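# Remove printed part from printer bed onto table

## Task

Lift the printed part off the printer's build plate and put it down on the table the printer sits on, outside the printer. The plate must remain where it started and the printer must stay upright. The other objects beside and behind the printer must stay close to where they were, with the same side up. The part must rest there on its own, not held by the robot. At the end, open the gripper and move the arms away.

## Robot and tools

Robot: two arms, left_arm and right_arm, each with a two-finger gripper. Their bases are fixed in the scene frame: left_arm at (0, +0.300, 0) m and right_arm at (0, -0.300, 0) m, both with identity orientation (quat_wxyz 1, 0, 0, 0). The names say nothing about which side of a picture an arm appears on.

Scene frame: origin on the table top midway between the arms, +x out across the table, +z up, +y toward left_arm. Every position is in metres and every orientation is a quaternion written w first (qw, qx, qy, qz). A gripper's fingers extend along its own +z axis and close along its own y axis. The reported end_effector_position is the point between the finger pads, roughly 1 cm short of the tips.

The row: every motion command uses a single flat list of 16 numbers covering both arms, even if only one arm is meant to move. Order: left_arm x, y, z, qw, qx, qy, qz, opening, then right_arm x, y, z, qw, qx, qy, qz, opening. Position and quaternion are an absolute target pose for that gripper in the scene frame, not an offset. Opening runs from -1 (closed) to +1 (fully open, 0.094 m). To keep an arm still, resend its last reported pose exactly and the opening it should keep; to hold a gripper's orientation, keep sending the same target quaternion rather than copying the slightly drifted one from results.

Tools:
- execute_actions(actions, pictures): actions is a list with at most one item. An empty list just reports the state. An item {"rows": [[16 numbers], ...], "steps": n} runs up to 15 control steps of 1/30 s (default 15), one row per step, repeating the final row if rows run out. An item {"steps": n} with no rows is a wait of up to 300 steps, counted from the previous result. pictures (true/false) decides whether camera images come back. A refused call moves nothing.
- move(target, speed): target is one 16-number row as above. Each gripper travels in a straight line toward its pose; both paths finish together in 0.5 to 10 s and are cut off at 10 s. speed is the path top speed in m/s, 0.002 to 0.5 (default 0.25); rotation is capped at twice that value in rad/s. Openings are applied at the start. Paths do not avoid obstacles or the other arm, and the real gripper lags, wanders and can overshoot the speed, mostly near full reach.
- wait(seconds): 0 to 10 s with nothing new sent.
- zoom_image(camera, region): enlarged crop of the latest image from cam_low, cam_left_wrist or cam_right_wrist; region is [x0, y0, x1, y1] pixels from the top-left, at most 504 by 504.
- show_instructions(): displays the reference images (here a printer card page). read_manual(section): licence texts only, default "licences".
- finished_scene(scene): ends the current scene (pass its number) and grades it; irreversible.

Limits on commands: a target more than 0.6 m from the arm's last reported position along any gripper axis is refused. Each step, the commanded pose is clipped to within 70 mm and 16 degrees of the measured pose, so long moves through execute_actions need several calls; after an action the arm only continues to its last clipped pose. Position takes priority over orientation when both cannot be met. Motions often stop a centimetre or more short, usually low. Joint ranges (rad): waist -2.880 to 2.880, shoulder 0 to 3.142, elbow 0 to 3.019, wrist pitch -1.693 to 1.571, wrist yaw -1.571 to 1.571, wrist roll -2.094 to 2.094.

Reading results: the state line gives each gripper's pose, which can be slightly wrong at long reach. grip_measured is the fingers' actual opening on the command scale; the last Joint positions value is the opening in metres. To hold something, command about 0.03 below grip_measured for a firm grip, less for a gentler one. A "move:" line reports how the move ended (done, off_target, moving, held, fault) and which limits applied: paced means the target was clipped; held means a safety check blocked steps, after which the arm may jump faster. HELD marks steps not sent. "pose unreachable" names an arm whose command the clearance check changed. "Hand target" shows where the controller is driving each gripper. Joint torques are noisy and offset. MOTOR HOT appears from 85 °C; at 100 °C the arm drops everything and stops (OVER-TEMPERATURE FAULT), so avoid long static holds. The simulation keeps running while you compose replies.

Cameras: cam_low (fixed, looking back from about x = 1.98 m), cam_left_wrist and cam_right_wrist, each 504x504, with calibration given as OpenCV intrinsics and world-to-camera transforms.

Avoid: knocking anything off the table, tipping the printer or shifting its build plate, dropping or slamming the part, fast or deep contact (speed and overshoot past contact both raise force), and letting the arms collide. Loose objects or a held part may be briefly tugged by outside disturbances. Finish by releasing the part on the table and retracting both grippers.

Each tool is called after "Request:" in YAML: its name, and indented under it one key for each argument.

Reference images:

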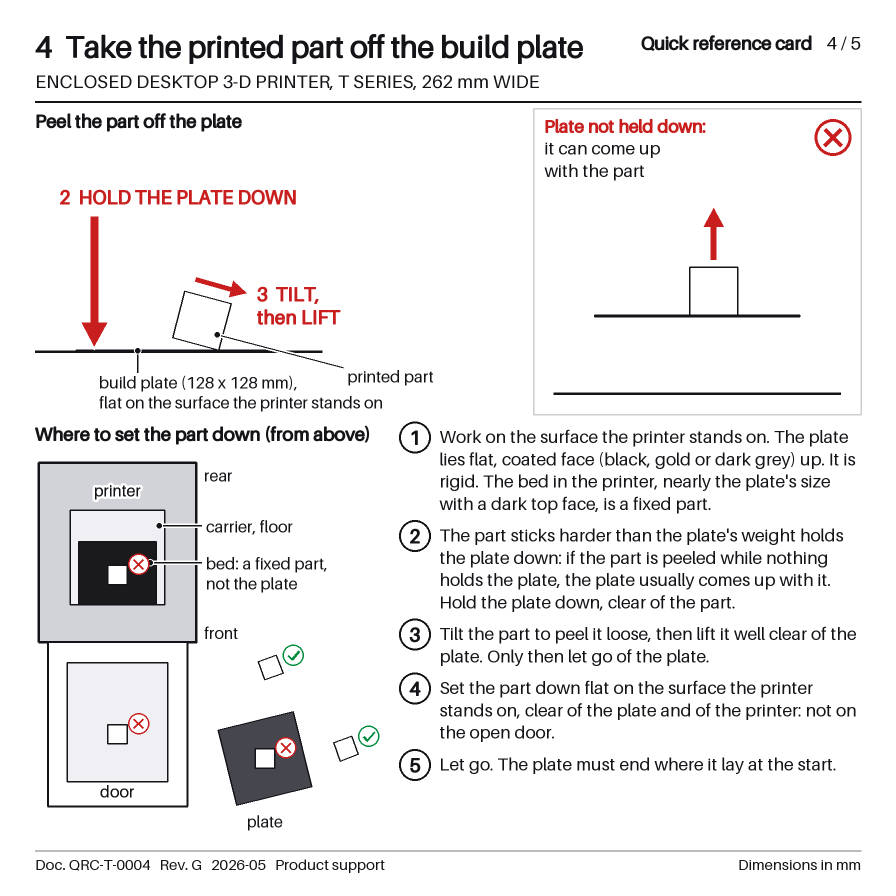

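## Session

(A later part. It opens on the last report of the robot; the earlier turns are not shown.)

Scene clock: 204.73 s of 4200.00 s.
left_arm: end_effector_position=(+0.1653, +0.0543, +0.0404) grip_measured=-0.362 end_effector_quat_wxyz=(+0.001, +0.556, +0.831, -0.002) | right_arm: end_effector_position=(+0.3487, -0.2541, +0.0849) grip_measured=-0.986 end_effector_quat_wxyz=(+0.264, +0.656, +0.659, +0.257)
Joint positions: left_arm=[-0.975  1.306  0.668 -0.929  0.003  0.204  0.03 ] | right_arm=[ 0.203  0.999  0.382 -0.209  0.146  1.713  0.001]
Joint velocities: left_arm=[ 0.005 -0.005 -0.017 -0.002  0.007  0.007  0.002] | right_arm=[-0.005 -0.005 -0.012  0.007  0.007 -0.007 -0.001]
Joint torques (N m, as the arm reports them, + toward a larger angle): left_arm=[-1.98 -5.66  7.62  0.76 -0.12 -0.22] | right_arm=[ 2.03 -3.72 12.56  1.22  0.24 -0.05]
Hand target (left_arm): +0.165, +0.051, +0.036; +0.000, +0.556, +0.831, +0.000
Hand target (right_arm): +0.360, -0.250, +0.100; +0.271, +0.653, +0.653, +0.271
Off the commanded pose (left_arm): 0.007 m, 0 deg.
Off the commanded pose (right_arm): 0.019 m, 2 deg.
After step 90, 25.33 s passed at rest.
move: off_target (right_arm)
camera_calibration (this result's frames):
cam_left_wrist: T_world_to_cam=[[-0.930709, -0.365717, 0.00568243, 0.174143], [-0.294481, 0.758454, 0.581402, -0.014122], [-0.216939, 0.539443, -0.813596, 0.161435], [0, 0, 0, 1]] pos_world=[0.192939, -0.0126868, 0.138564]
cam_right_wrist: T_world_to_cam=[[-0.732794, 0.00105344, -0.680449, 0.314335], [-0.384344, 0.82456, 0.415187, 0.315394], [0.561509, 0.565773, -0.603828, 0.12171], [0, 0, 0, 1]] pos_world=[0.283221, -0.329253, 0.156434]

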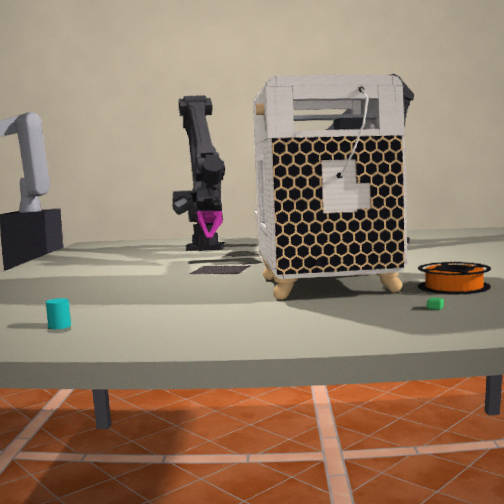

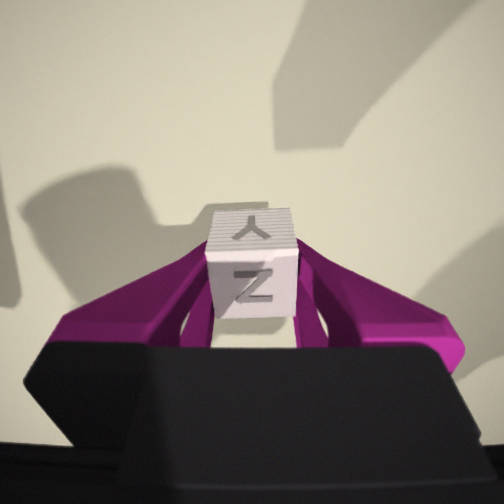

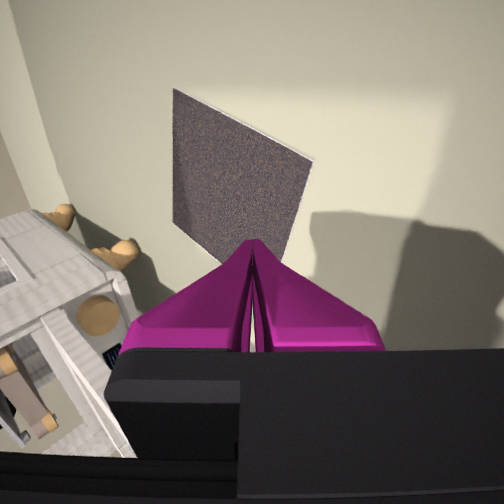

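Request:
move:
  target: [0.165,0.05,0.006,0,0.5556,0.8315,0,-0.40, 0.36,-0.25,0.10,0.2706,0.6533,0.6533,0.2706,-1]
  speed: 0.025

Scene clock: 208.27 s of 4200.00 s.
left_arm: end_effector_position=(+0.1673, +0.0509, +0.0140) grip_measured=-0.362 end_effector_quat_wxyz=(+0.006, +0.555, +0.832, -0.004) | right_arm: end_effector_position=(+0.3487, -0.2541, +0.0849) grip_measured=-0.986 end_effector_quat_wxyz=(+0.264, +0.656, +0.659, +0.257)
Joint positions: left_arm=[-0.976  1.369  0.637 -0.825  0.003  0.202  0.03 ] | right_arm=[ 0.203  0.999  0.382 -0.209  0.146  1.713  0.001]
Joint velocities: left_arm=[-0.005 -0.005  0.002  0.007  0.037 -0.051  0.   ] | right_arm=[ 0.005 -0.005 -0.002 -0.007  0.007  0.066  0.   ]
Joint torques (N m, as the arm reports them, + toward a larger angle): left_arm=[-2.02 -5.63  6.69  0.77 -0.1  -0.22] | right_arm=[ 2.38 -3.7  12.6   1.2   0.24 -0.04]
Hand target (left_arm): +0.165, +0.050, +0.007; +0.000, +0.556, +0.831, +0.000
Hand target (right_arm): +0.360, -0.250, +0.100; +0.271, +0.653, +0.653, +0.271
Off the commanded pose (left_arm): 0.008 m, 1 deg.
Off the commanded pose (right_arm): 0.019 m, 2 deg.
move: off_target (right_arm)
camera_calibration (this result's frames):
cam_left_wrist: T_world_to_cam=[[-0.930315, -0.366744, 0.00353118, 0.174952], [-0.298554, 0.762859, 0.573509, 0.00495501], [-0.213025, 0.53249, -0.819192, 0.142014], [0, 0, 0, 1]] pos_world=[0.194492, -0.0152383, 0.112877]
cam_right_wrist: T_world_to_cam=[[-0.732794, 0.00105344, -0.680449, 0.314335], [-0.384344, 0.82456, 0.415187, 0.315394], [0.561509, 0.565773, -0.603828, 0.12171], [0, 0, 0, 1]] pos_world=[0.283221, -0.329253, 0.156434]

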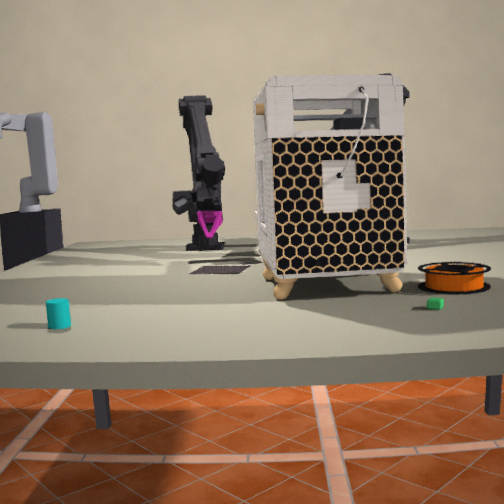

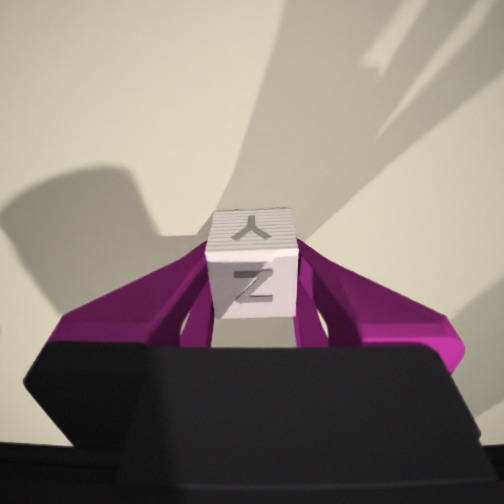

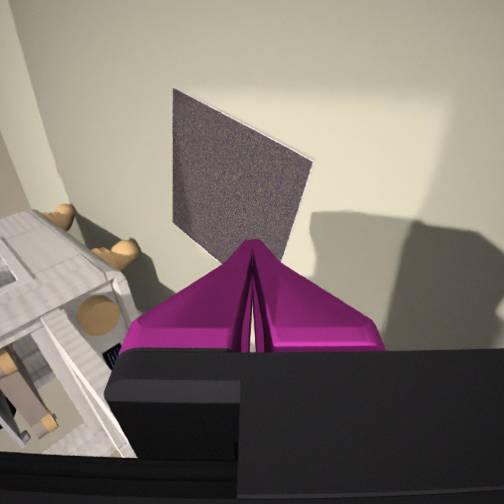

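Request:
execute_actions:
  actions:
    - {"rows": [[0.165,0.05,0.004,0,0.5556,0.8315,0,-0.40, 0.36,-0.25,0.10,0.2706,0.6533,0.6533,0.2706,-1],[0.165,0.05,0.003,0,0.5556,0.8315,0,-0.40, 0.36,-0.25,0.10,0.2706,0.6533,0.6533,0.2706,-1],[0.165,0.05,0.002,0,0.5556,0.8315,0,-0.40, 0.36,-0.25,0.10,0.2706,0.6533,0.6533,0.2706,-1],[0.165,0.05,0.002,0,0.5556,0.8315,0,-0.40, 0.36,-0.25,0.10,0.2706,0.6533,0.6533,0.2706,-1],[0.165,0.05,0.002,0,0.5556,0.8315,0,-0.40, 0.36,-0.25,0.10,0.2706,0.6533,0.6533,0.2706,-1],[0.165,0.05,0.002,0,0.5556,0.8315,0,-0.40, 0.36,-0.25,0.10,0.2706,0.6533,0.6533,0.2706,-1],[0.165,0.05,0.002,0,0.5556,0.8315,0,-0.36, 0.36,-0.25,0.10,0.2706,0.6533,0.6533,0.2706,-1],[0.165,0.05,0.002,0,0.5556,0.8315,0,-0.32, 0.36,-0.25,0.10,0.2706,0.6533,0.6533,0.2706,-1],[0.165,0.05,0.002,0,0.5556,0.8315,0,0.2, 0.36,-0.25,0.10,0.2706,0.6533,0.6533,0.2706,-1]], "steps": 15}

Scene clock: 214.43 s of 4200.00 s.
left_arm: end_effector_position=(+0.1679, +0.0500, +0.0110) grip_measured=+0.198 end_effector_quat_wxyz=(+0.007, +0.555, +0.832, -0.005) | right_arm: end_effector_position=(+0.3487, -0.2541, +0.0849) grip_measured=-0.986 end_effector_quat_wxyz=(+0.264, +0.656, +0.659, +0.257)
Joint positions: left_arm=[-0.976  1.377  0.634 -0.81   0.003  0.201  0.056] | right_arm=[ 0.203  0.999  0.382 -0.209  0.146  1.713  0.001]
Joint velocities: left_arm=[ 0.005  0.005 -0.007 -0.017  0.037 -0.007  0.001] | right_arm=[-0.005 -0.024 -0.007  0.017  0.007 -0.022 -0.   ]
Joint torques (N m, as the arm reports them, + toward a larger angle): left_arm=[-2.03 -5.54  6.6   0.81 -0.1  -0.21] | right_arm=[ 2.28 -3.7  12.61  1.18  0.25 -0.05]
Hand target (left_arm): +0.165, +0.050, +0.003; +0.000, +0.556, +0.831, +0.000
Hand target (right_arm): +0.360, -0.250, +0.100; +0.271, +0.653, +0.653, +0.271
Off the commanded pose (left_arm): 0.009 m, 1 deg.
Off the commanded pose (right_arm): 0.019 m, 2 deg.
Steps of this call (steps 1 to 90: nothing new was sent; then 2.67 s passed at rest; steps 91 to 105: all 15 steps of this action). Readings (end_effector_position):
91: left_arm (+0.1675, +0.0507, +0.0140) | right_arm (+0.3487, -0.2541, +0.0849)
92: left_arm (+0.1677, +0.0505, +0.0136) | right_arm (+0.3487, -0.2541, +0.0849)
94: left_arm (+0.1680, +0.0500, +0.0130) | right_arm (+0.3487, -0.2541, +0.0849)
98: left_arm (+0.1685, +0.0492, +0.0130) | right_arm (+0.3487, -0.2541, +0.0849)
105: the state above
camera_calibration (this result's frames):
cam_left_wrist: T_world_to_cam=[[-0.930041, -0.367445, 0.00279685, 0.175196], [-0.300231, 0.764259, 0.570762, 0.00781432], [-0.211861, 0.529992, -0.821111, 0.140071], [0, 0, 0, 1]] pos_world=[0.194961, -0.0158337, 0.110064]
cam_right_wrist: T_world_to_cam=[[-0.732794, 0.00105344, -0.680449, 0.314335], [-0.384344, 0.82456, 0.415187, 0.315394], [0.561509, 0.565773, -0.603828, 0.12171], [0, 0, 0, 1]] pos_world=[0.283221, -0.329253, 0.156434]

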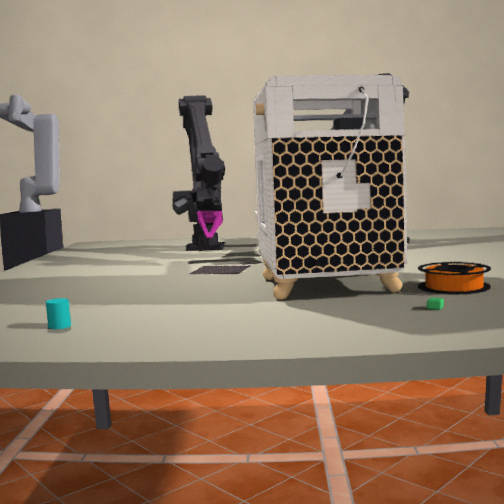

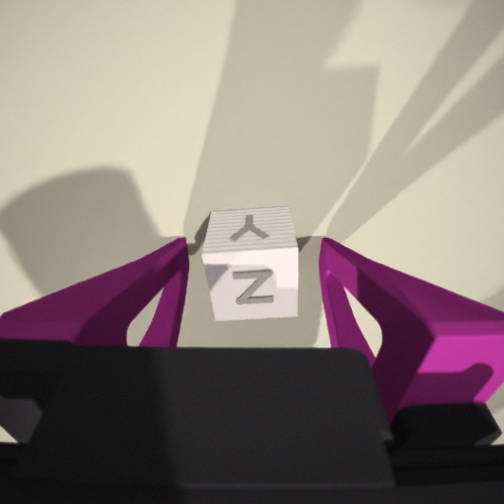

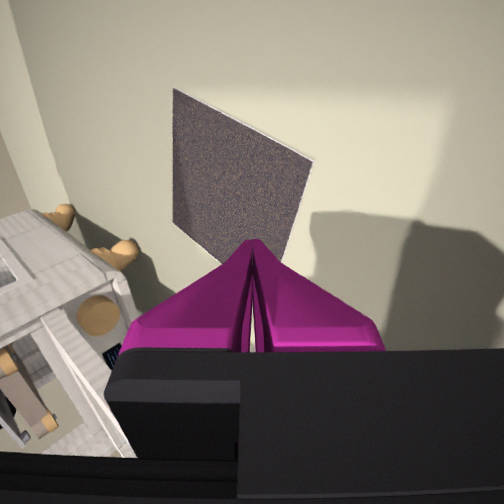

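Request:
move:
  target: [0.165,0.06,0.14,0,0.5556,0.8315,0,0.2, 0.512,-0.155,0.06,-0.153,0.6903,0.6903,0.153,-1]
  speed: 0.15

Scene clock: 231.33 s of 4200.00 s.
left_arm: end_effector_position=(+0.1562, +0.0674, +0.1216) grip_measured=+0.198 end_effector_quat_wxyz=(-0.019, +0.555, +0.831, +0.006) | right_arm: end_effector_position=(+0.5010, -0.1556, +0.0533) grip_measured=-0.986 end_effector_quat_wxyz=(-0.154, +0.691, +0.690, +0.149)
Joint positions: left_arm=[-0.976  1.162  0.793 -1.241  0.003  0.202  0.056] | right_arm=[ 0.144  1.809  1.26  -0.963 -0.429  1.73   0.001]
Joint velocities: left_arm=[-0.015 -0.005 -0.007 -0.012 -0.095  0.037 -0.   ] | right_arm=[-0.015  0.005 -0.007 -0.017  0.066  0.022  0.   ]
Joint torques (N m, as the arm reports them, + toward a larger angle): left_arm=[-0.6  -6.93 11.5  -0.25 -0.11 -0.06] | right_arm=[  1.36 -13.21  12.36  -0.02  -0.28  -0.1 ]
Hand target (left_arm): +0.165, +0.060, +0.139; +0.000, +0.556, +0.832, +0.000
Hand target (right_arm): +0.514, -0.158, +0.054; -0.152, +0.690, +0.691, +0.153
Off the commanded pose (left_arm): 0.022 m, 2 deg.
Off the commanded pose (right_arm): 0.013 m, 0 deg.
After step 90, 10.60 s passed at rest.
move: off_target (left_arm, right_arm)
camera_calibration (this result's frames):
cam_left_wrist: T_world_to_cam=[[-0.929892, -0.367517, 0.0152228, 0.168804], [-0.280909, 0.736256, 0.615644, -0.0786995], [-0.237468, 0.568206, -0.787878, 0.216569], [0, 0, 0, 1]] pos_world=[0.186291, -0.00307453, 0.216511]
cam_right_wrist: T_world_to_cam=[[-0.999841, 0.00492009, 0.0171367, 0.501525], [0.0172761, 0.504876, 0.863019, 0.0310058], [-0.00440578, 0.863178, -0.504881, 0.285901], [0, 0, 0, 1]] pos_world=[0.502169, -0.264905, 0.108993]

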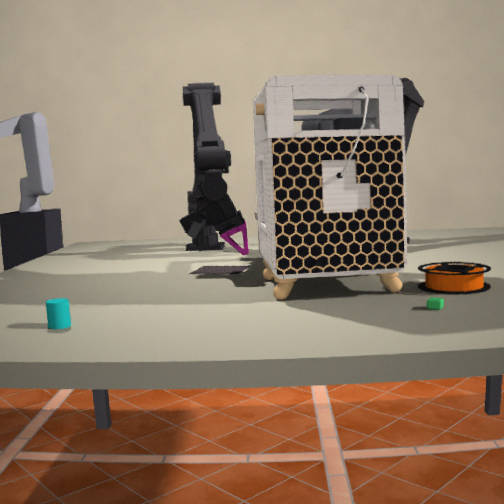

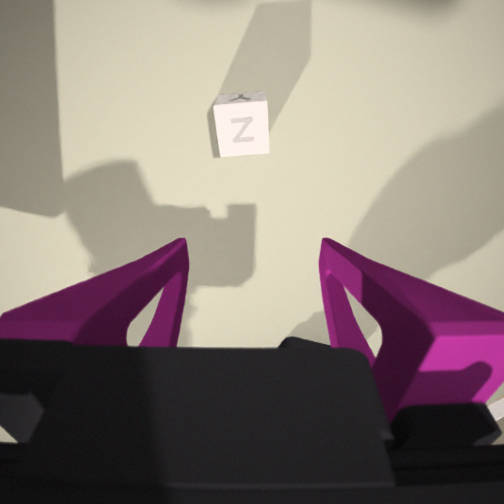

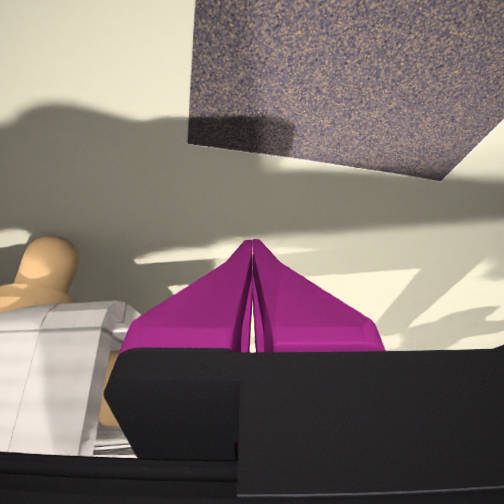

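Request:
move:
  target: [0.165,0.06,0.14,0,0.5556,0.8315,0,0.2, 0.510,-0.154,0.006,-0.153,0.6903,0.6903,0.153,-1]
  speed: 0.04

Scene clock: 239.90 s of 4200.00 s.
left_arm: end_effector_position=(+0.1557, +0.0682, +0.1216) grip_measured=+0.198 end_effector_quat_wxyz=(-0.021, +0.555, +0.831, +0.007) | right_arm: end_effector_position=(+0.5117, -0.1540, +0.0203) grip_measured=-0.986 end_effector_quat_wxyz=(-0.146, +0.689, +0.692, +0.161)
Joint positions: left_arm=[-0.976  1.162  0.793 -1.245  0.003  0.202  0.056] | right_arm=[ 0.144  1.867  1.243 -0.859 -0.429  1.729  0.001]
Joint velocities: left_arm=[-0.005 -0.005  0.007  0.007 -0.066  0.037  0.   ] | right_arm=[-0.005 -0.015 -0.007 -0.017  0.007 -0.051  0.   ]
Joint torques (N m, as the arm reports them, + toward a larger angle): left_arm=[-0.62 -7.2  11.55 -0.26 -0.08 -0.06] | right_arm=[  2.16 -11.89   8.38   0.53  -0.27  -0.04]
Hand target (left_arm): +0.165, +0.060, +0.140; -0.000, +0.555, +0.832, -0.000
Hand target (right_arm): +0.509, -0.154, +0.006; -0.153, +0.690, +0.690, +0.153
Off the commanded pose (left_arm): 0.022 m, 3 deg.
Off the commanded pose (right_arm): 0.014 m, 1 deg.
After step 90, 4.03 s passed at rest.
move: off_target (left_arm, right_arm)
camera_calibration (this result's frames):
cam_left_wrist: T_world_to_cam=[[-0.929999, -0.367212, 0.0160663, 0.168494], [-0.279301, 0.73442, 0.618562, -0.0799229], [-0.238943, 0.570774, -0.785572, 0.215809], [0, 0, 0, 1]] pos_world=[0.185942, -0.00260845, 0.216264]
cam_right_wrist: T_world_to_cam=[[-0.999925, 0.00421665, -0.0114796, 0.513309], [-0.00781897, 0.501337, 0.865217, 0.0707863], [0.00940347, 0.865242, -0.501266, 0.261114], [0, 0, 0, 1]] pos_world=[0.511369, -0.263579, 0.0755349]

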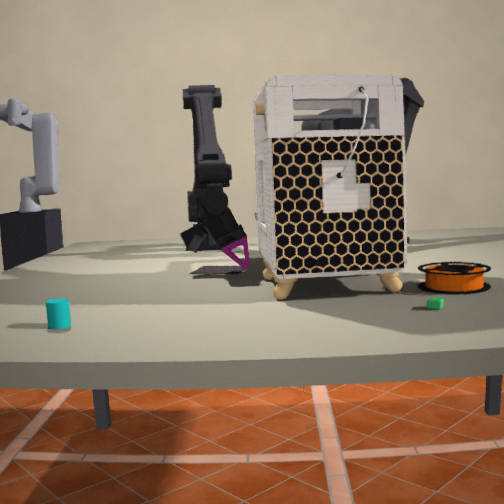

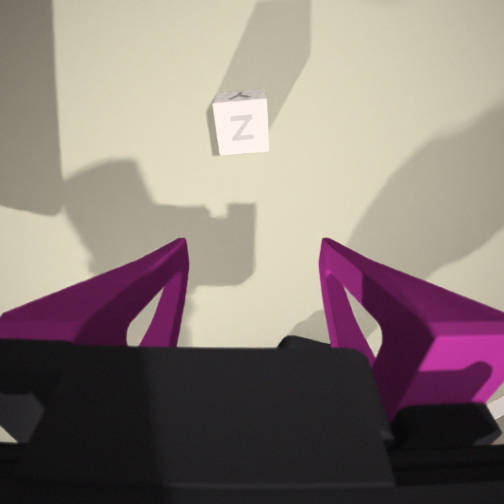

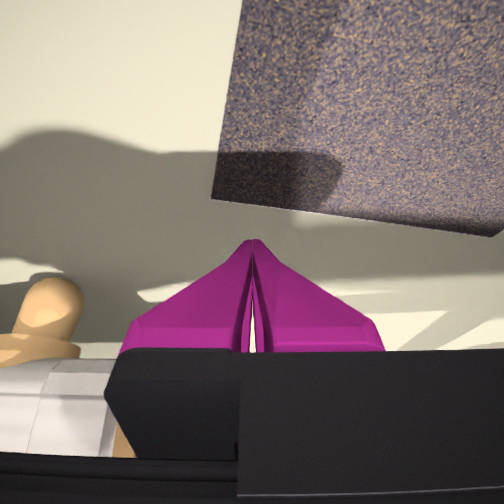

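Request:
move:
  target: [0.165,0.06,0.14,0,0.5556,0.8315,0,0.2, 0.503,-0.155,-0.006,-0.153,0.6903,0.6903,0.153,-1]
  speed: 0.02

Scene clock: 243.67 s of 4200.00 s.
left_arm: end_effector_position=(+0.1557, +0.0682, +0.1216) grip_measured=+0.198 end_effector_quat_wxyz=(-0.021, +0.555, +0.831, +0.007) | right_arm: end_effector_position=(+0.5068, -0.1546, +0.0115) grip_measured=-0.986 end_effector_quat_wxyz=(-0.144, +0.688, +0.692, +0.164)
Joint positions: left_arm=[-0.976  1.162  0.793 -1.245  0.003  0.202  0.056] | right_arm=[ 0.144  1.867  1.214 -0.823 -0.43   1.729  0.001]
Joint velocities: left_arm=[ 0.005 -0.015 -0.002  0.002 -0.007 -0.007  0.   ] | right_arm=[-0.015 -0.015  0.007 -0.022 -0.037 -0.037  0.   ]
Joint torques (N m, as the arm reports them, + toward a larger angle): left_arm=[-0.6  -7.18 11.51 -0.27 -0.09 -0.06] | right_arm=[  1.68 -12.07   7.92   0.66  -0.24  -0.03]
Hand target (left_arm): +0.165, +0.060, +0.140; +0.000, +0.555, +0.832, -0.000
Hand target (right_arm): +0.502, -0.155, -0.006; -0.153, +0.690, +0.690, +0.153
Off the commanded pose (left_arm): 0.022 m, 3 deg.
Off the commanded pose (right_arm): 0.018 m, 2 deg.
move: off_target (left_arm, right_arm)
camera_calibration (this result's frames):
cam_left_wrist: T_world_to_cam=[[-0.929999, -0.367212, 0.0160663, 0.168494], [-0.279301, 0.73442, 0.618562, -0.0799229], [-0.238943, 0.570774, -0.785572, 0.215809], [0, 0, 0, 1]] pos_world=[0.185942, -0.00260845, 0.216264]
cam_right_wrist: T_world_to_cam=[[-0.999826, 0.00417298, -0.0181581, 0.508364], [-0.0136417, 0.499833, 0.866015, 0.0813317], [0.0126899, 0.866112, -0.499689, 0.255725], [0, 0, 0, 1]] pos_world=[0.50614, -0.26426, 0.0665793]

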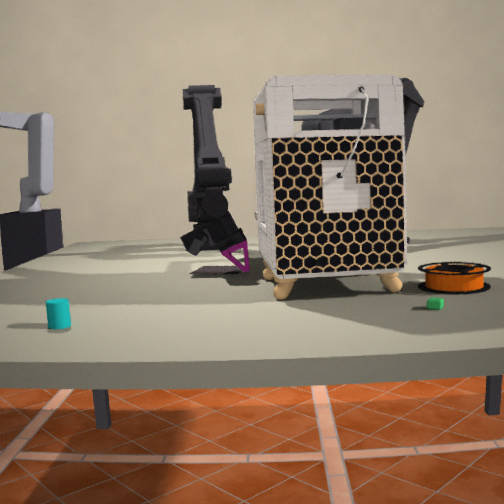

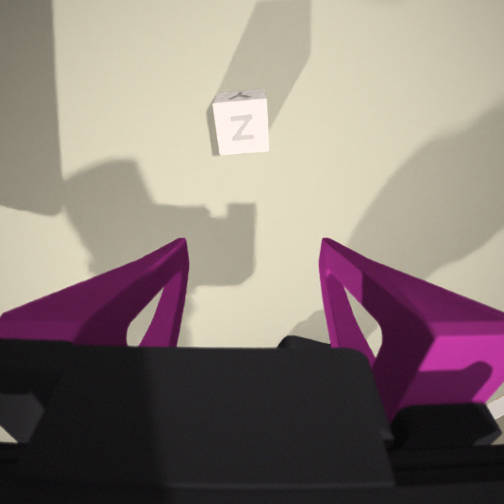

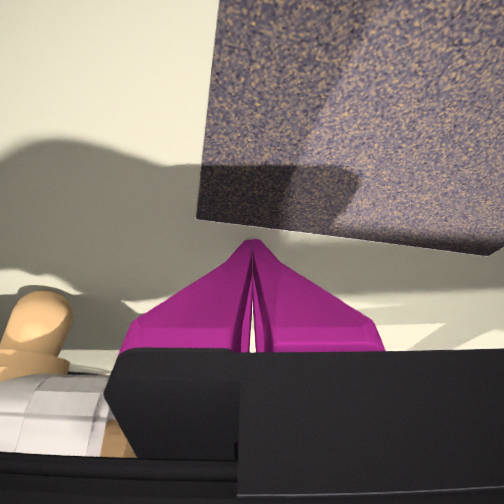

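Request:
move:
  target: [0.165,0.06,0.14,0,0.5556,0.8315,0,0.2, 0.503,-0.176,-0.010,-0.153,0.6903,0.6903,0.153,-1]
  speed: 0.015

Scene clock: 248.90 s of 4200.00 s.
left_arm: end_effector_position=(+0.1557, +0.0682, +0.1216) grip_measured=+0.198 end_effector_quat_wxyz=(-0.021, +0.555, +0.831, +0.007) | right_arm: end_effector_position=(+0.5092, -0.1674, +0.0113) grip_measured=-0.986 end_effector_quat_wxyz=(-0.143, +0.685, +0.694, +0.169)
Joint positions: left_arm=[-0.976  1.162  0.793 -1.245  0.003  0.202  0.056] | right_arm=[ 0.116  1.867  1.211 -0.823 -0.438  1.694  0.001]
Joint velocities: left_arm=[-0.015 -0.005 -0.002 -0.007  0.037 -0.037 -0.   ] | right_arm=[-0.005 -0.005 -0.022  0.007 -0.037  0.022  0.001]
Joint torques (N m, as the arm reports them, + toward a larger angle): left_arm=[-0.58 -7.14 11.54 -0.24 -0.09 -0.05] | right_arm=[  1.26 -11.87   7.47   0.3    0.01  -0.11]
Hand target (left_arm): +0.165, +0.060, +0.140; +0.000, +0.555, +0.832, -0.000
Hand target (right_arm): +0.502, -0.176, -0.010; -0.153, +0.690, +0.690, +0.153
Off the commanded pose (left_arm): 0.022 m, 3 deg.
Off the commanded pose (right_arm): 0.024 m, 2 deg.
move: off_target (left_arm, right_arm)
camera_calibration (this result's frames):
cam_left_wrist: T_world_to_cam=[[-0.929999, -0.367212, 0.0160663, 0.168494], [-0.279301, 0.73442, 0.618562, -0.0799229], [-0.238943, 0.570774, -0.785572, 0.215809], [0, 0, 0, 1]] pos_world=[0.185942, -0.00260845, 0.216264]
cam_right_wrist: T_world_to_cam=[[-0.999571, -0.000331896, -0.0292719, 0.510024], [-0.0256191, 0.49373, 0.869238, 0.0930416], [0.0141639, 0.869615, -0.493527, 0.266438], [0, 0, 0, 1]] pos_world=[0.508415, -0.277466, 0.0655483]

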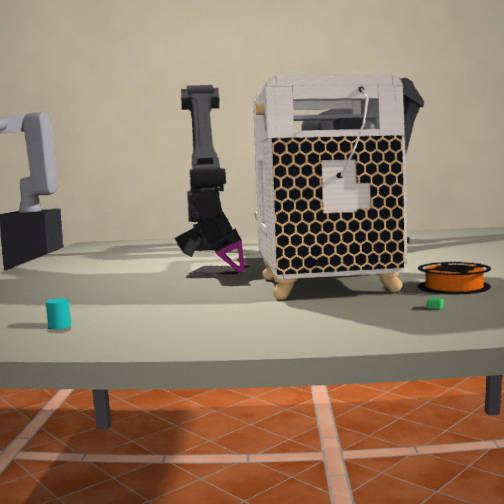

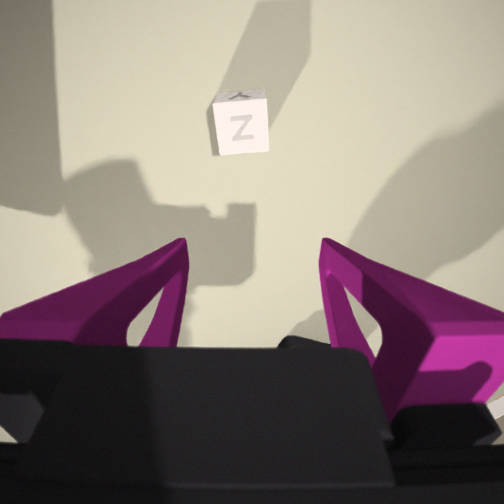

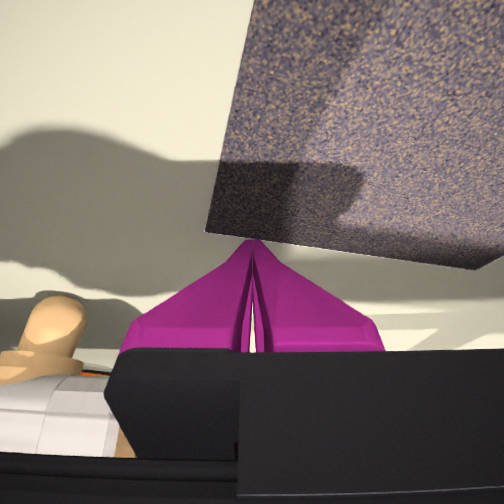

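Request:
move:
  target: [0.165,0.06,0.14,0,0.5556,0.8315,0,0.2, 0.501,-0.186,-0.010,-0.153,0.6903,0.6903,0.153,-1]
  speed: 0.01

Scene clock: 256.03 s of 4200.00 s.
left_arm: end_effector_position=(+0.1557, +0.0682, +0.1216) grip_measured=+0.198 end_effector_quat_wxyz=(-0.021, +0.555, +0.831, +0.007) | right_arm: end_effector_position=(+0.5100, -0.1743, +0.0109) grip_measured=-0.986 end_effector_quat_wxyz=(-0.143, +0.682, +0.696, +0.173)
Joint positions: left_arm=[-0.976  1.162  0.793 -1.245  0.003  0.202  0.056] | right_arm=[ 0.102  1.867  1.209 -0.823 -0.443  1.673  0.001]
Joint velocities: left_arm=[-0.005 -0.005 -0.017 -0.017 -0.007 -0.007 -0.001] | right_arm=[-0.024  0.005  0.002 -0.007  0.022 -0.037 -0.001]
Joint torques (N m, as the arm reports them, + toward a larger angle): left_arm=[-0.67 -7.15 11.53 -0.24 -0.08 -0.06] | right_arm=[  0.71 -12.16   7.03   0.05   0.22  -0.18]
Hand target (left_arm): +0.165, +0.060, +0.140; +0.000, +0.555, +0.832, -0.000
Hand target (right_arm): +0.500, -0.186, -0.010; -0.153, +0.690, +0.690, +0.153
Off the commanded pose (left_arm): 0.022 m, 3 deg.
Off the commanded pose (right_arm): 0.026 m, 3 deg.
After step 90, 0.97 s passed at rest.
move: off_target (left_arm, right_arm)
camera_calibration (this result's frames):
cam_left_wrist: T_world_to_cam=[[-0.929999, -0.367212, 0.0160663, 0.168494], [-0.279301, 0.73442, 0.618562, -0.0799229], [-0.238943, 0.570774, -0.785572, 0.215809], [0, 0, 0, 1]] pos_world=[0.185942, -0.00260845, 0.216264]
cam_right_wrist: T_world_to_cam=[[-0.999349, -0.00501382, -0.0357201, 0.509905], [-0.0335908, 0.490184, 0.870972, 0.10024], [0.0131425, 0.871605, -0.490033, 0.2731], [0, 0, 0, 1]] pos_world=[0.509351, -0.284615, 0.0647357]

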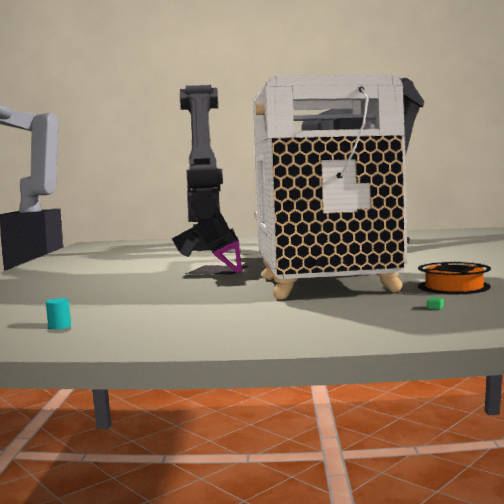

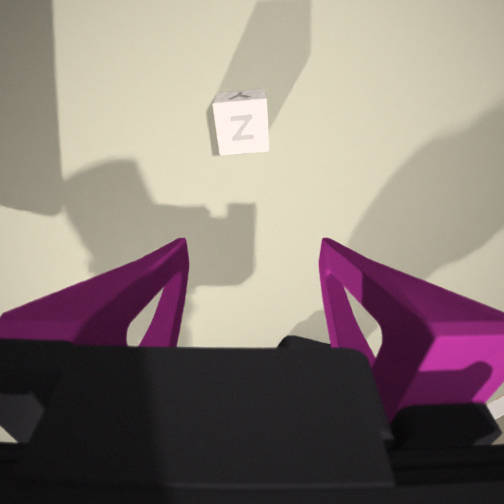

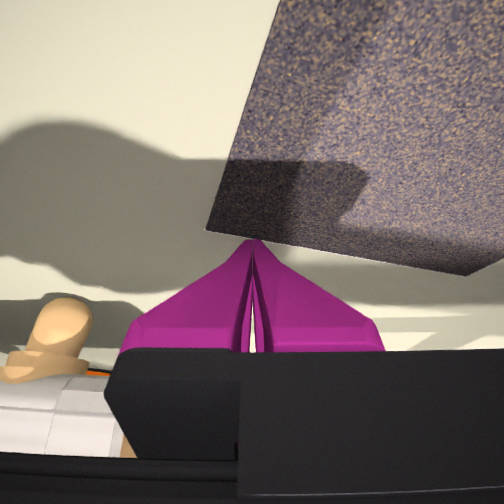

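Request:
move:
  target: [0.165,0.06,0.14,0,0.5556,0.8315,0,0.2, 0.505,-0.165,0.06,-0.153,0.6903,0.6903,0.153,-1]
  speed: 0.06

Request:
move:
  target: [0.15,0.20,0.25,0,0.3,0.954,0,0.2, 0.366,-0.2045,0.06,0,0.1762,0.9844,0,0.49]
  speed: 0.2

Scene clock: 267.80 s of 4200.00 s.
left_arm: end_effector_position=(+0.1557, +0.0682, +0.1216) grip_measured=+0.198 end_effector_quat_wxyz=(-0.021, +0.555, +0.831, +0.007) | right_arm: end_effector_position=(+0.4928, -0.1696, +0.0470) grip_measured=-0.986 end_effector_quat_wxyz=(-0.162, +0.692, +0.689, +0.144)
Joint positions: left_arm=[-0.976  1.162  0.793 -1.245  0.003  0.202  0.056] | right_arm=[ 0.117  1.808  1.238 -0.974 -0.435  1.698  0.001]
Joint velocities: left_arm=[-0.015 -0.005 -0.017 -0.012 -0.11  -0.051  0.   ] | right_arm=[ 0.005 -0.015  0.002  0.012 -0.007 -0.066 -0.   ]
Joint torques (N m, as the arm reports them, + toward a larger angle): left_arm=[-0.64 -7.1  11.53 -0.26 -0.09 -0.06] | right_arm=[  2.59 -14.68  11.89  -0.03  -0.08   0.  ]
Hand target (left_arm): +0.165, +0.060, +0.140; +0.000, +0.555, +0.832, -0.000
Hand target (right_arm): +0.505, -0.165, +0.060; -0.153, +0.690, +0.690, +0.153
Off the commanded pose (left_arm): 0.022 m, 3 deg.
Off the commanded pose (right_arm): 0.018 m, 2 deg.
After step 90, 7.57 s passed at rest.
move: off_target (left_arm, right_arm)
camera_calibration (this result's frames):
cam_left_wrist: T_world_to_cam=[[-0.929999, -0.367212, 0.0160663, 0.168494], [-0.279301, 0.73442, 0.618562, -0.0799229], [-0.238943, 0.570774, -0.785572, 0.215809], [0, 0, 0, 1]] pos_world=[0.185942, -0.00260845, 0.216264]
cam_right_wrist: T_world_to_cam=[[-0.99934, 0.00330027, 0.0361673, 0.492113], [0.032921, 0.502829, 0.863759, 0.0356432], [-0.0153354, 0.86438, -0.502606, 0.300272], [0, 0, 0, 1]] pos_world=[0.49522, -0.279095, 0.102333]

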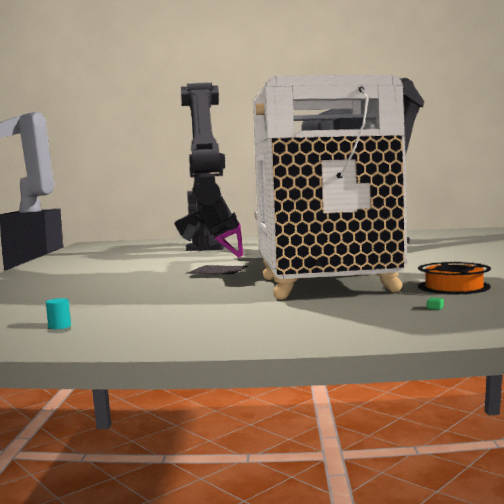

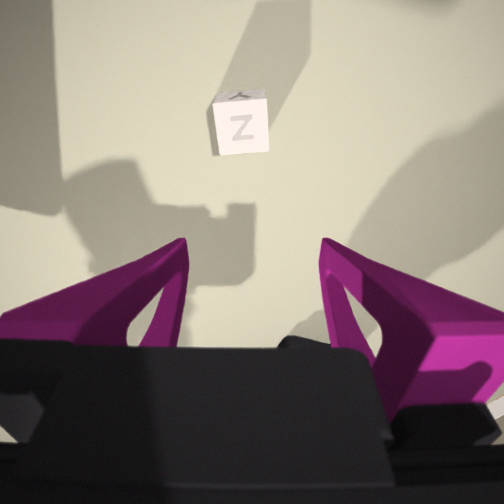

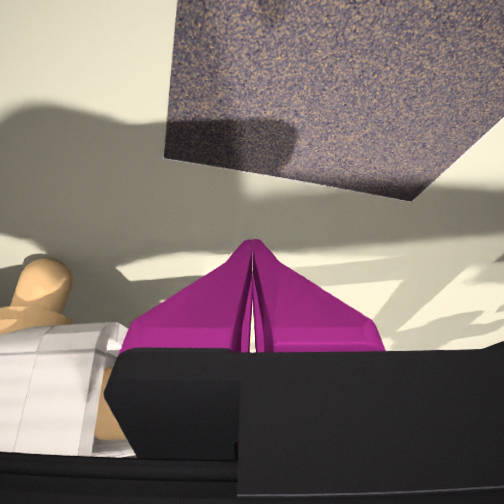

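Scene clock: 271.50 s of 4200.00 s.
left_arm: end_effector_position=(+0.1454, +0.1993, +0.2311) grip_measured=+0.198 end_effector_quat_wxyz=(-0.022, +0.307, +0.951, +0.005) | right_arm: end_effector_position=(+0.3656, -0.2038, +0.0606) grip_measured=+0.487 end_effector_quat_wxyz=(-0.006, +0.185, +0.983, -0.001)
Joint positions: left_arm=[-0.6    0.8    0.871 -1.686  0.003  0.024  0.056] | right_arm=[ 0.257  1.492  0.92  -1.009 -0.004  0.629  0.07 ]
Joint velocities: left_arm=[-0.015  0.005  0.012 -0.037 -0.037 -0.081 -0.001] | right_arm=[-0.005 -0.015  0.002 -0.007 -0.007  0.051 -0.002]
Joint torques (N m, as the arm reports them, + toward a larger angle): left_arm=[-0.65 -1.9  12.28 -0.26  0.03 -0.2 ] | right_arm=[ 2.3  -9.97  8.53  0.5   0.21 -0.1 ]
Hand target (left_arm): +0.150, +0.198, +0.248; -0.003, +0.300, +0.954, -0.001
Hand target (right_arm): +0.366, -0.201, +0.062; -0.000, +0.176, +0.984, +0.001
Off the commanded pose (left_arm): 0.019 m, 3 deg.
Off the commanded pose (right_arm): 0.001 m, 1 deg.
move: off_target (left_arm)
camera_calibration (this result's frames):
cam_left_wrist: T_world_to_cam=[[-0.598262, -0.801256, 0.00851156, 0.245324], [-0.62521, 0.473408, 0.620482, -0.14495], [-0.501194, 0.365889, -0.784174, 0.303191], [0, 0, 0, 1]] pos_world=[0.208102, 0.154253, 0.325605]
cam_right_wrist: T_world_to_cam=[[-0.371213, -0.928487, 0.0106418, -0.053382], [-0.753685, 0.307982, 0.580608, 0.310312], [-0.542365, 0.207509, -0.814113, 0.412423], [0, 0, 0, 1]] pos_world=[0.437745, -0.230716, 0.156157]

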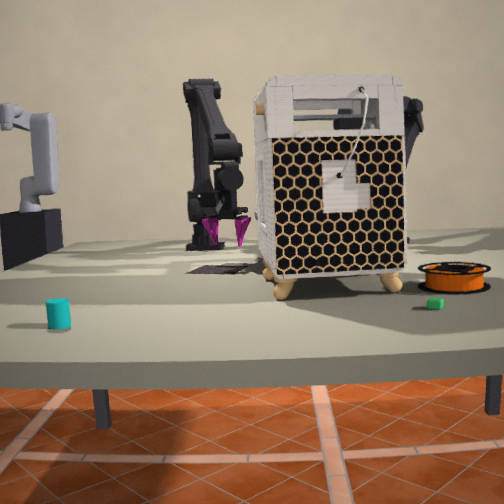

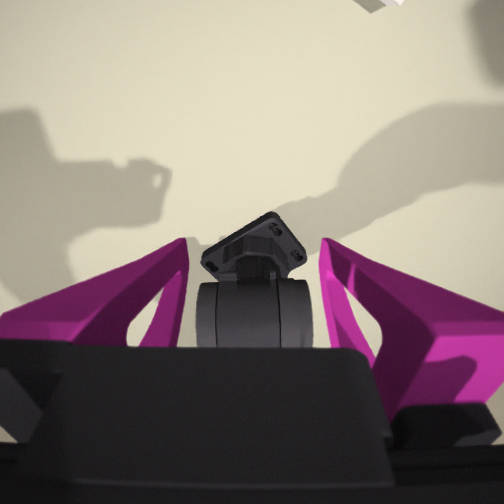

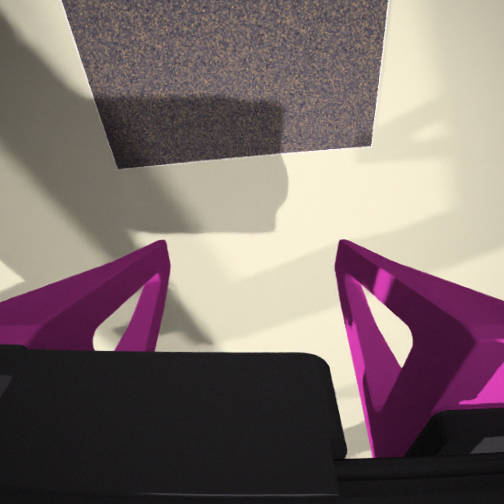

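Request:
move:
  target: [0.15,0.20,0.25,0,0.3,0.954,0,0.2, 0.366,-0.2045,0.0,0,0.1762,0.9844,0,0.49]
  speed: 0.035

Scene clock: 281.07 s of 4200.00 s.
left_arm: end_effector_position=(+0.1453, +0.2000, +0.2318) grip_measured=+0.198 end_effector_quat_wxyz=(-0.020, +0.306, +0.952, +0.004) | right_arm: end_effector_position=(+0.3678, -0.2035, +0.0090) grip_measured=+0.487 end_effector_quat_wxyz=(+0.007, +0.181, +0.984, +0.005)
Joint positions: left_arm=[-0.597  0.796  0.871 -1.686  0.003  0.024  0.056] | right_arm=[ 0.257  1.574  0.846 -0.825 -0.002  0.62   0.07 ]
Joint velocities: left_arm=[-0.005 -0.005  0.002 -0.007  0.022 -0.022 -0.001] | right_arm=[-0.005  0.005 -0.002 -0.012  0.007 -0.051 -0.   ]
Joint torques (N m, as the arm reports them, + toward a larger angle): left_arm=[-0.5  -2.07 12.26 -0.28 -0.1  -0.15] | right_arm=[ 1.81 -8.31  7.56  0.59  0.2  -0.14]
Hand target (left_arm): +0.150, +0.200, +0.249; +0.001, +0.300, +0.954, -0.000
Hand target (right_arm): +0.365, -0.205, -0.000; -0.000, +0.176, +0.984, +0.000
Off the commanded pose (left_arm): 0.019 m, 2 deg.
Off the commanded pose (right_arm): 0.009 m, 1 deg.
joint sent to its limit (left arm) — the command would take joint 4 (wrist pitch) past its lower limit, so that joint was sent only as far as its limit.
After step 90, 4.57 s passed at rest.
move: off_target (left_arm)
camera_calibration (this result's frames):
cam_left_wrist: T_world_to_cam=[[-0.595846, -0.803056, 0.00832192, 0.24589], [-0.628994, 0.473089, 0.61689, -0.144323], [-0.499334, 0.362337, -0.787006, 0.304548], [0, 0, 0, 1]] pos_world=[0.207805, 0.155392, 0.326666]
cam_right_wrist: T_world_to_cam=[[-0.36278, -0.931861, -0.00503671, -0.0554038], [-0.772492, 0.297704, 0.560918, 0.346827], [-0.521198, 0.20738, -0.827856, 0.363814], [0, 0, 0, 1]] pos_world=[0.437441, -0.230328, 0.106365]

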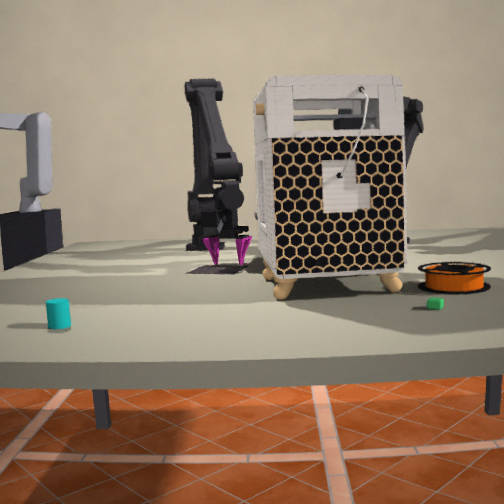

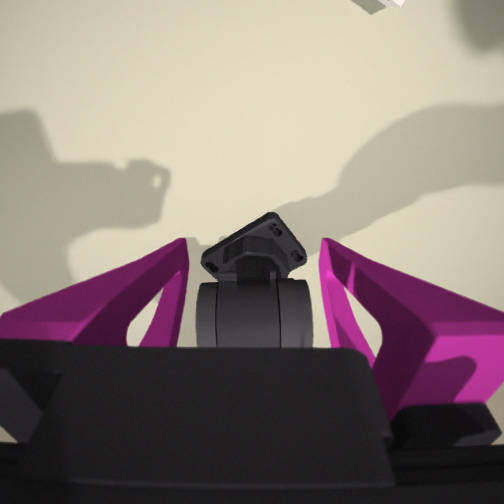

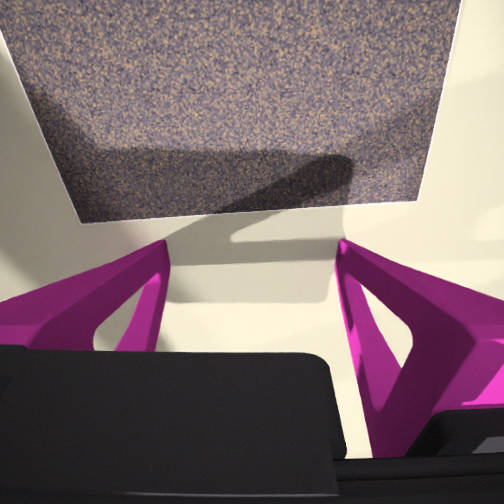

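Request:
move:
  target: [0.15,0.20,0.25,0,0.3,0.954,0,0.2, 0.392,-0.214,-0.004,0,0.1762,0.9844,0,0.49]
  speed: 0.012

Scene clock: 286.13 s of 4200.00 s.
left_arm: end_effector_position=(+0.1453, +0.2000, +0.2318) grip_measured=+0.198 end_effector_quat_wxyz=(-0.020, +0.306, +0.952, +0.004) | right_arm: end_effector_position=(+0.3813, -0.2094, +0.0083) grip_measured=+0.487 end_effector_quat_wxyz=(+0.007, +0.176, +0.984, +0.004)
Joint positions: left_arm=[-0.597  0.796  0.871 -1.686  0.003  0.024  0.056] | right_arm=[ 0.234  1.602  0.88  -0.832 -0.002  0.587  0.07 ]
Joint velocities: left_arm=[ 0.005 -0.015  0.007  0.002  0.007  0.022  0.001] | right_arm=[-0.005 -0.015  0.012  0.002 -0.022 -0.066 -0.   ]
Joint torques (N m, as the arm reports them, + toward a larger angle): left_arm=[-0.44 -2.2  12.26 -0.27 -0.1  -0.15] | right_arm=[ 0.67 -6.4  10.02  0.74  0.25 -0.23]
Hand target (left_arm): +0.150, +0.200, +0.249; +0.001, +0.300, +0.954, -0.000
Hand target (right_arm): +0.391, -0.215, -0.004; +0.000, +0.176, +0.984, -0.000
Off the commanded pose (left_arm): 0.019 m, 2 deg.
Off the commanded pose (right_arm): 0.017 m, 1 deg.
joint sent to its limit (left arm) — the command would take joint 4 (wrist pitch) past its lower limit, so that joint was sent only as far as its limit.
move: off_target (left_arm, right_arm)
camera_calibration (this result's frames):
cam_left_wrist: T_world_to_cam=[[-0.595846, -0.803056, 0.00832192, 0.24589], [-0.628994, 0.473089, 0.61689, -0.144323], [-0.499334, 0.362337, -0.787006, 0.304548], [0, 0, 0, 1]] pos_world=[0.207805, 0.155392, 0.326666]
cam_right_wrist: T_world_to_cam=[[-0.354244, -0.935146, -0.00354068, -0.0599388], [-0.774257, 0.29117, 0.561913, 0.358656], [-0.52444, 0.201796, -0.827189, 0.371629], [0, 0, 0, 1]] pos_world=[0.451356, -0.235475, 0.105661]

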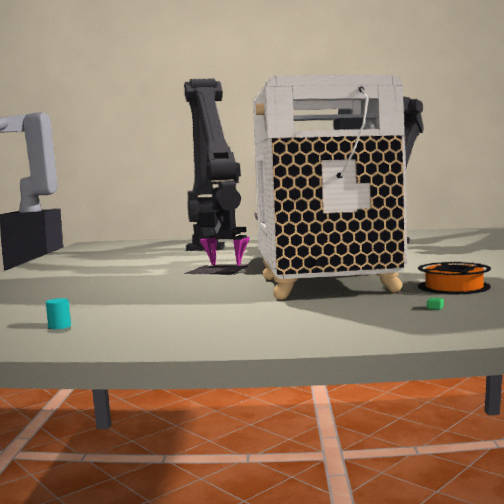

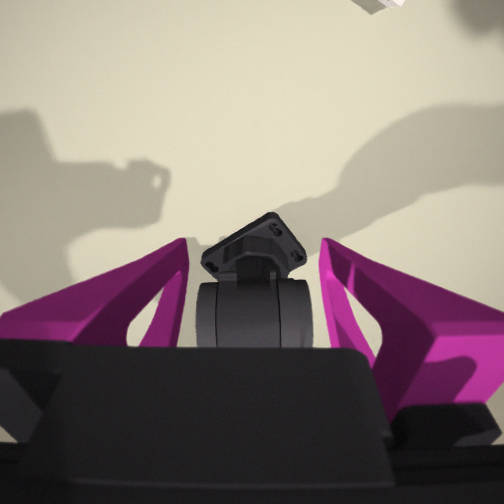

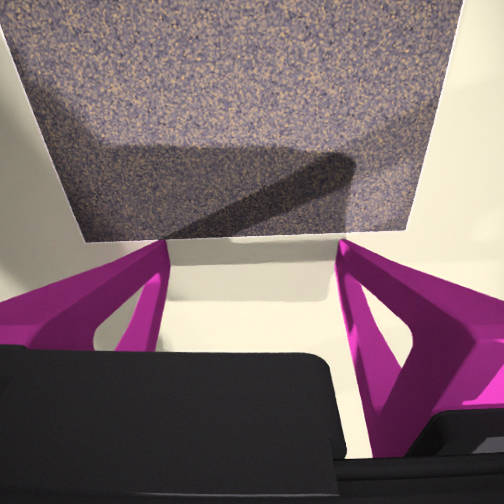

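Request:
move:
  target: [0.15,0.20,0.25,0,0.3,0.954,0,0.2, 0.4025,-0.218,-0.004,0,0.1762,0.9844,0,0.49]
  speed: 0.01

Scene clock: 292.97 s of 4200.00 s.
left_arm: end_effector_position=(+0.1453, +0.2000, +0.2318) grip_measured=+0.198 end_effector_quat_wxyz=(-0.020, +0.306, +0.952, +0.004) | right_arm: end_effector_position=(+0.3913, -0.2130, +0.0084) grip_measured=+0.487 end_effector_quat_wxyz=(+0.006, +0.178, +0.984, +0.005)
Joint positions: left_arm=[-0.597  0.796  0.871 -1.686  0.003  0.024  0.056] | right_arm=[ 0.218  1.623  0.906 -0.84  -0.004  0.576  0.07 ]
Joint velocities: left_arm=[-0.015  0.005 -0.017 -0.002  0.125  0.007 -0.001] | right_arm=[ 0.005 -0.005 -0.012 -0.012 -0.007  0.037  0.   ]
Joint torques (N m, as the arm reports them, + toward a larger angle): left_arm=[-0.38 -2.2  12.25 -0.28 -0.1  -0.16] | right_arm=[ 0.68 -6.79 10.2   0.72  0.33 -0.27]
Hand target (left_arm): +0.150, +0.200, +0.249; +0.001, +0.300, +0.954, -0.000
Hand target (right_arm): +0.401, -0.219, -0.004; +0.000, +0.176, +0.984, -0.000
Off the commanded pose (left_arm): 0.019 m, 2 deg.
Off the commanded pose (right_arm): 0.017 m, 1 deg.
joint sent to its limit (left arm) — the command would take joint 4 (wrist pitch) past its lower limit, so that joint was sent only as far as its limit.
After step 90, 1.00 s passed at rest.
move: off_target (left_arm, right_arm)
camera_calibration (this result's frames):
cam_left_wrist: T_world_to_cam=[[-0.595846, -0.803056, 0.00832192, 0.24589], [-0.628994, 0.473089, 0.61689, -0.144323], [-0.499334, 0.362337, -0.787006, 0.304548], [0, 0, 0, 1]] pos_world=[0.207805, 0.155392, 0.326666]
cam_right_wrist: T_world_to_cam=[[-0.357791, -0.933792, -0.00415479, -0.058081], [-0.772113, 0.293334, 0.563735, 0.367], [-0.525193, 0.204907, -0.825945, 0.378536], [0, 0, 0, 1]] pos_world=[0.461389, -0.239454, 0.105518]

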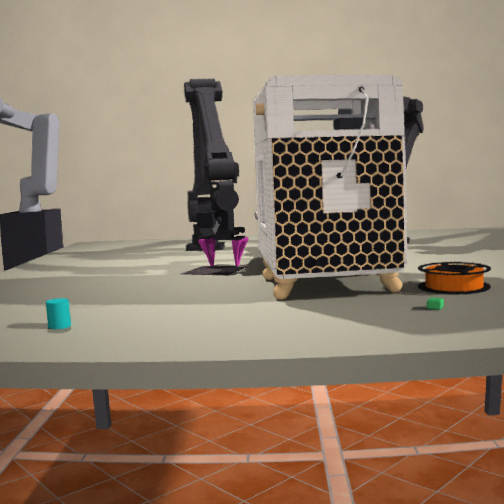

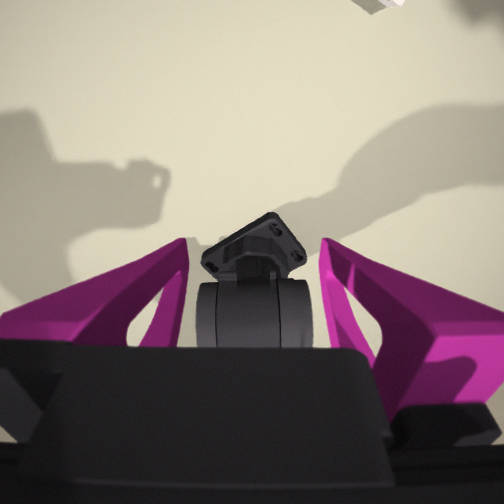

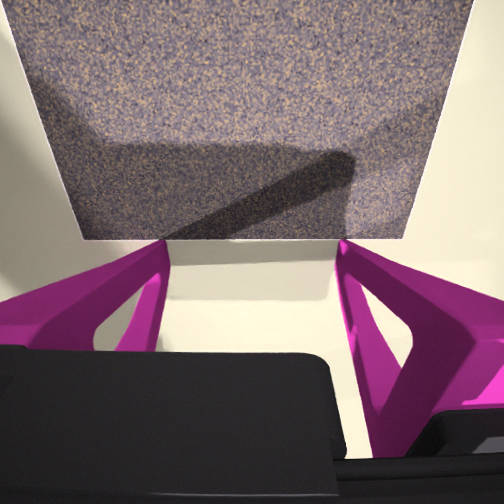

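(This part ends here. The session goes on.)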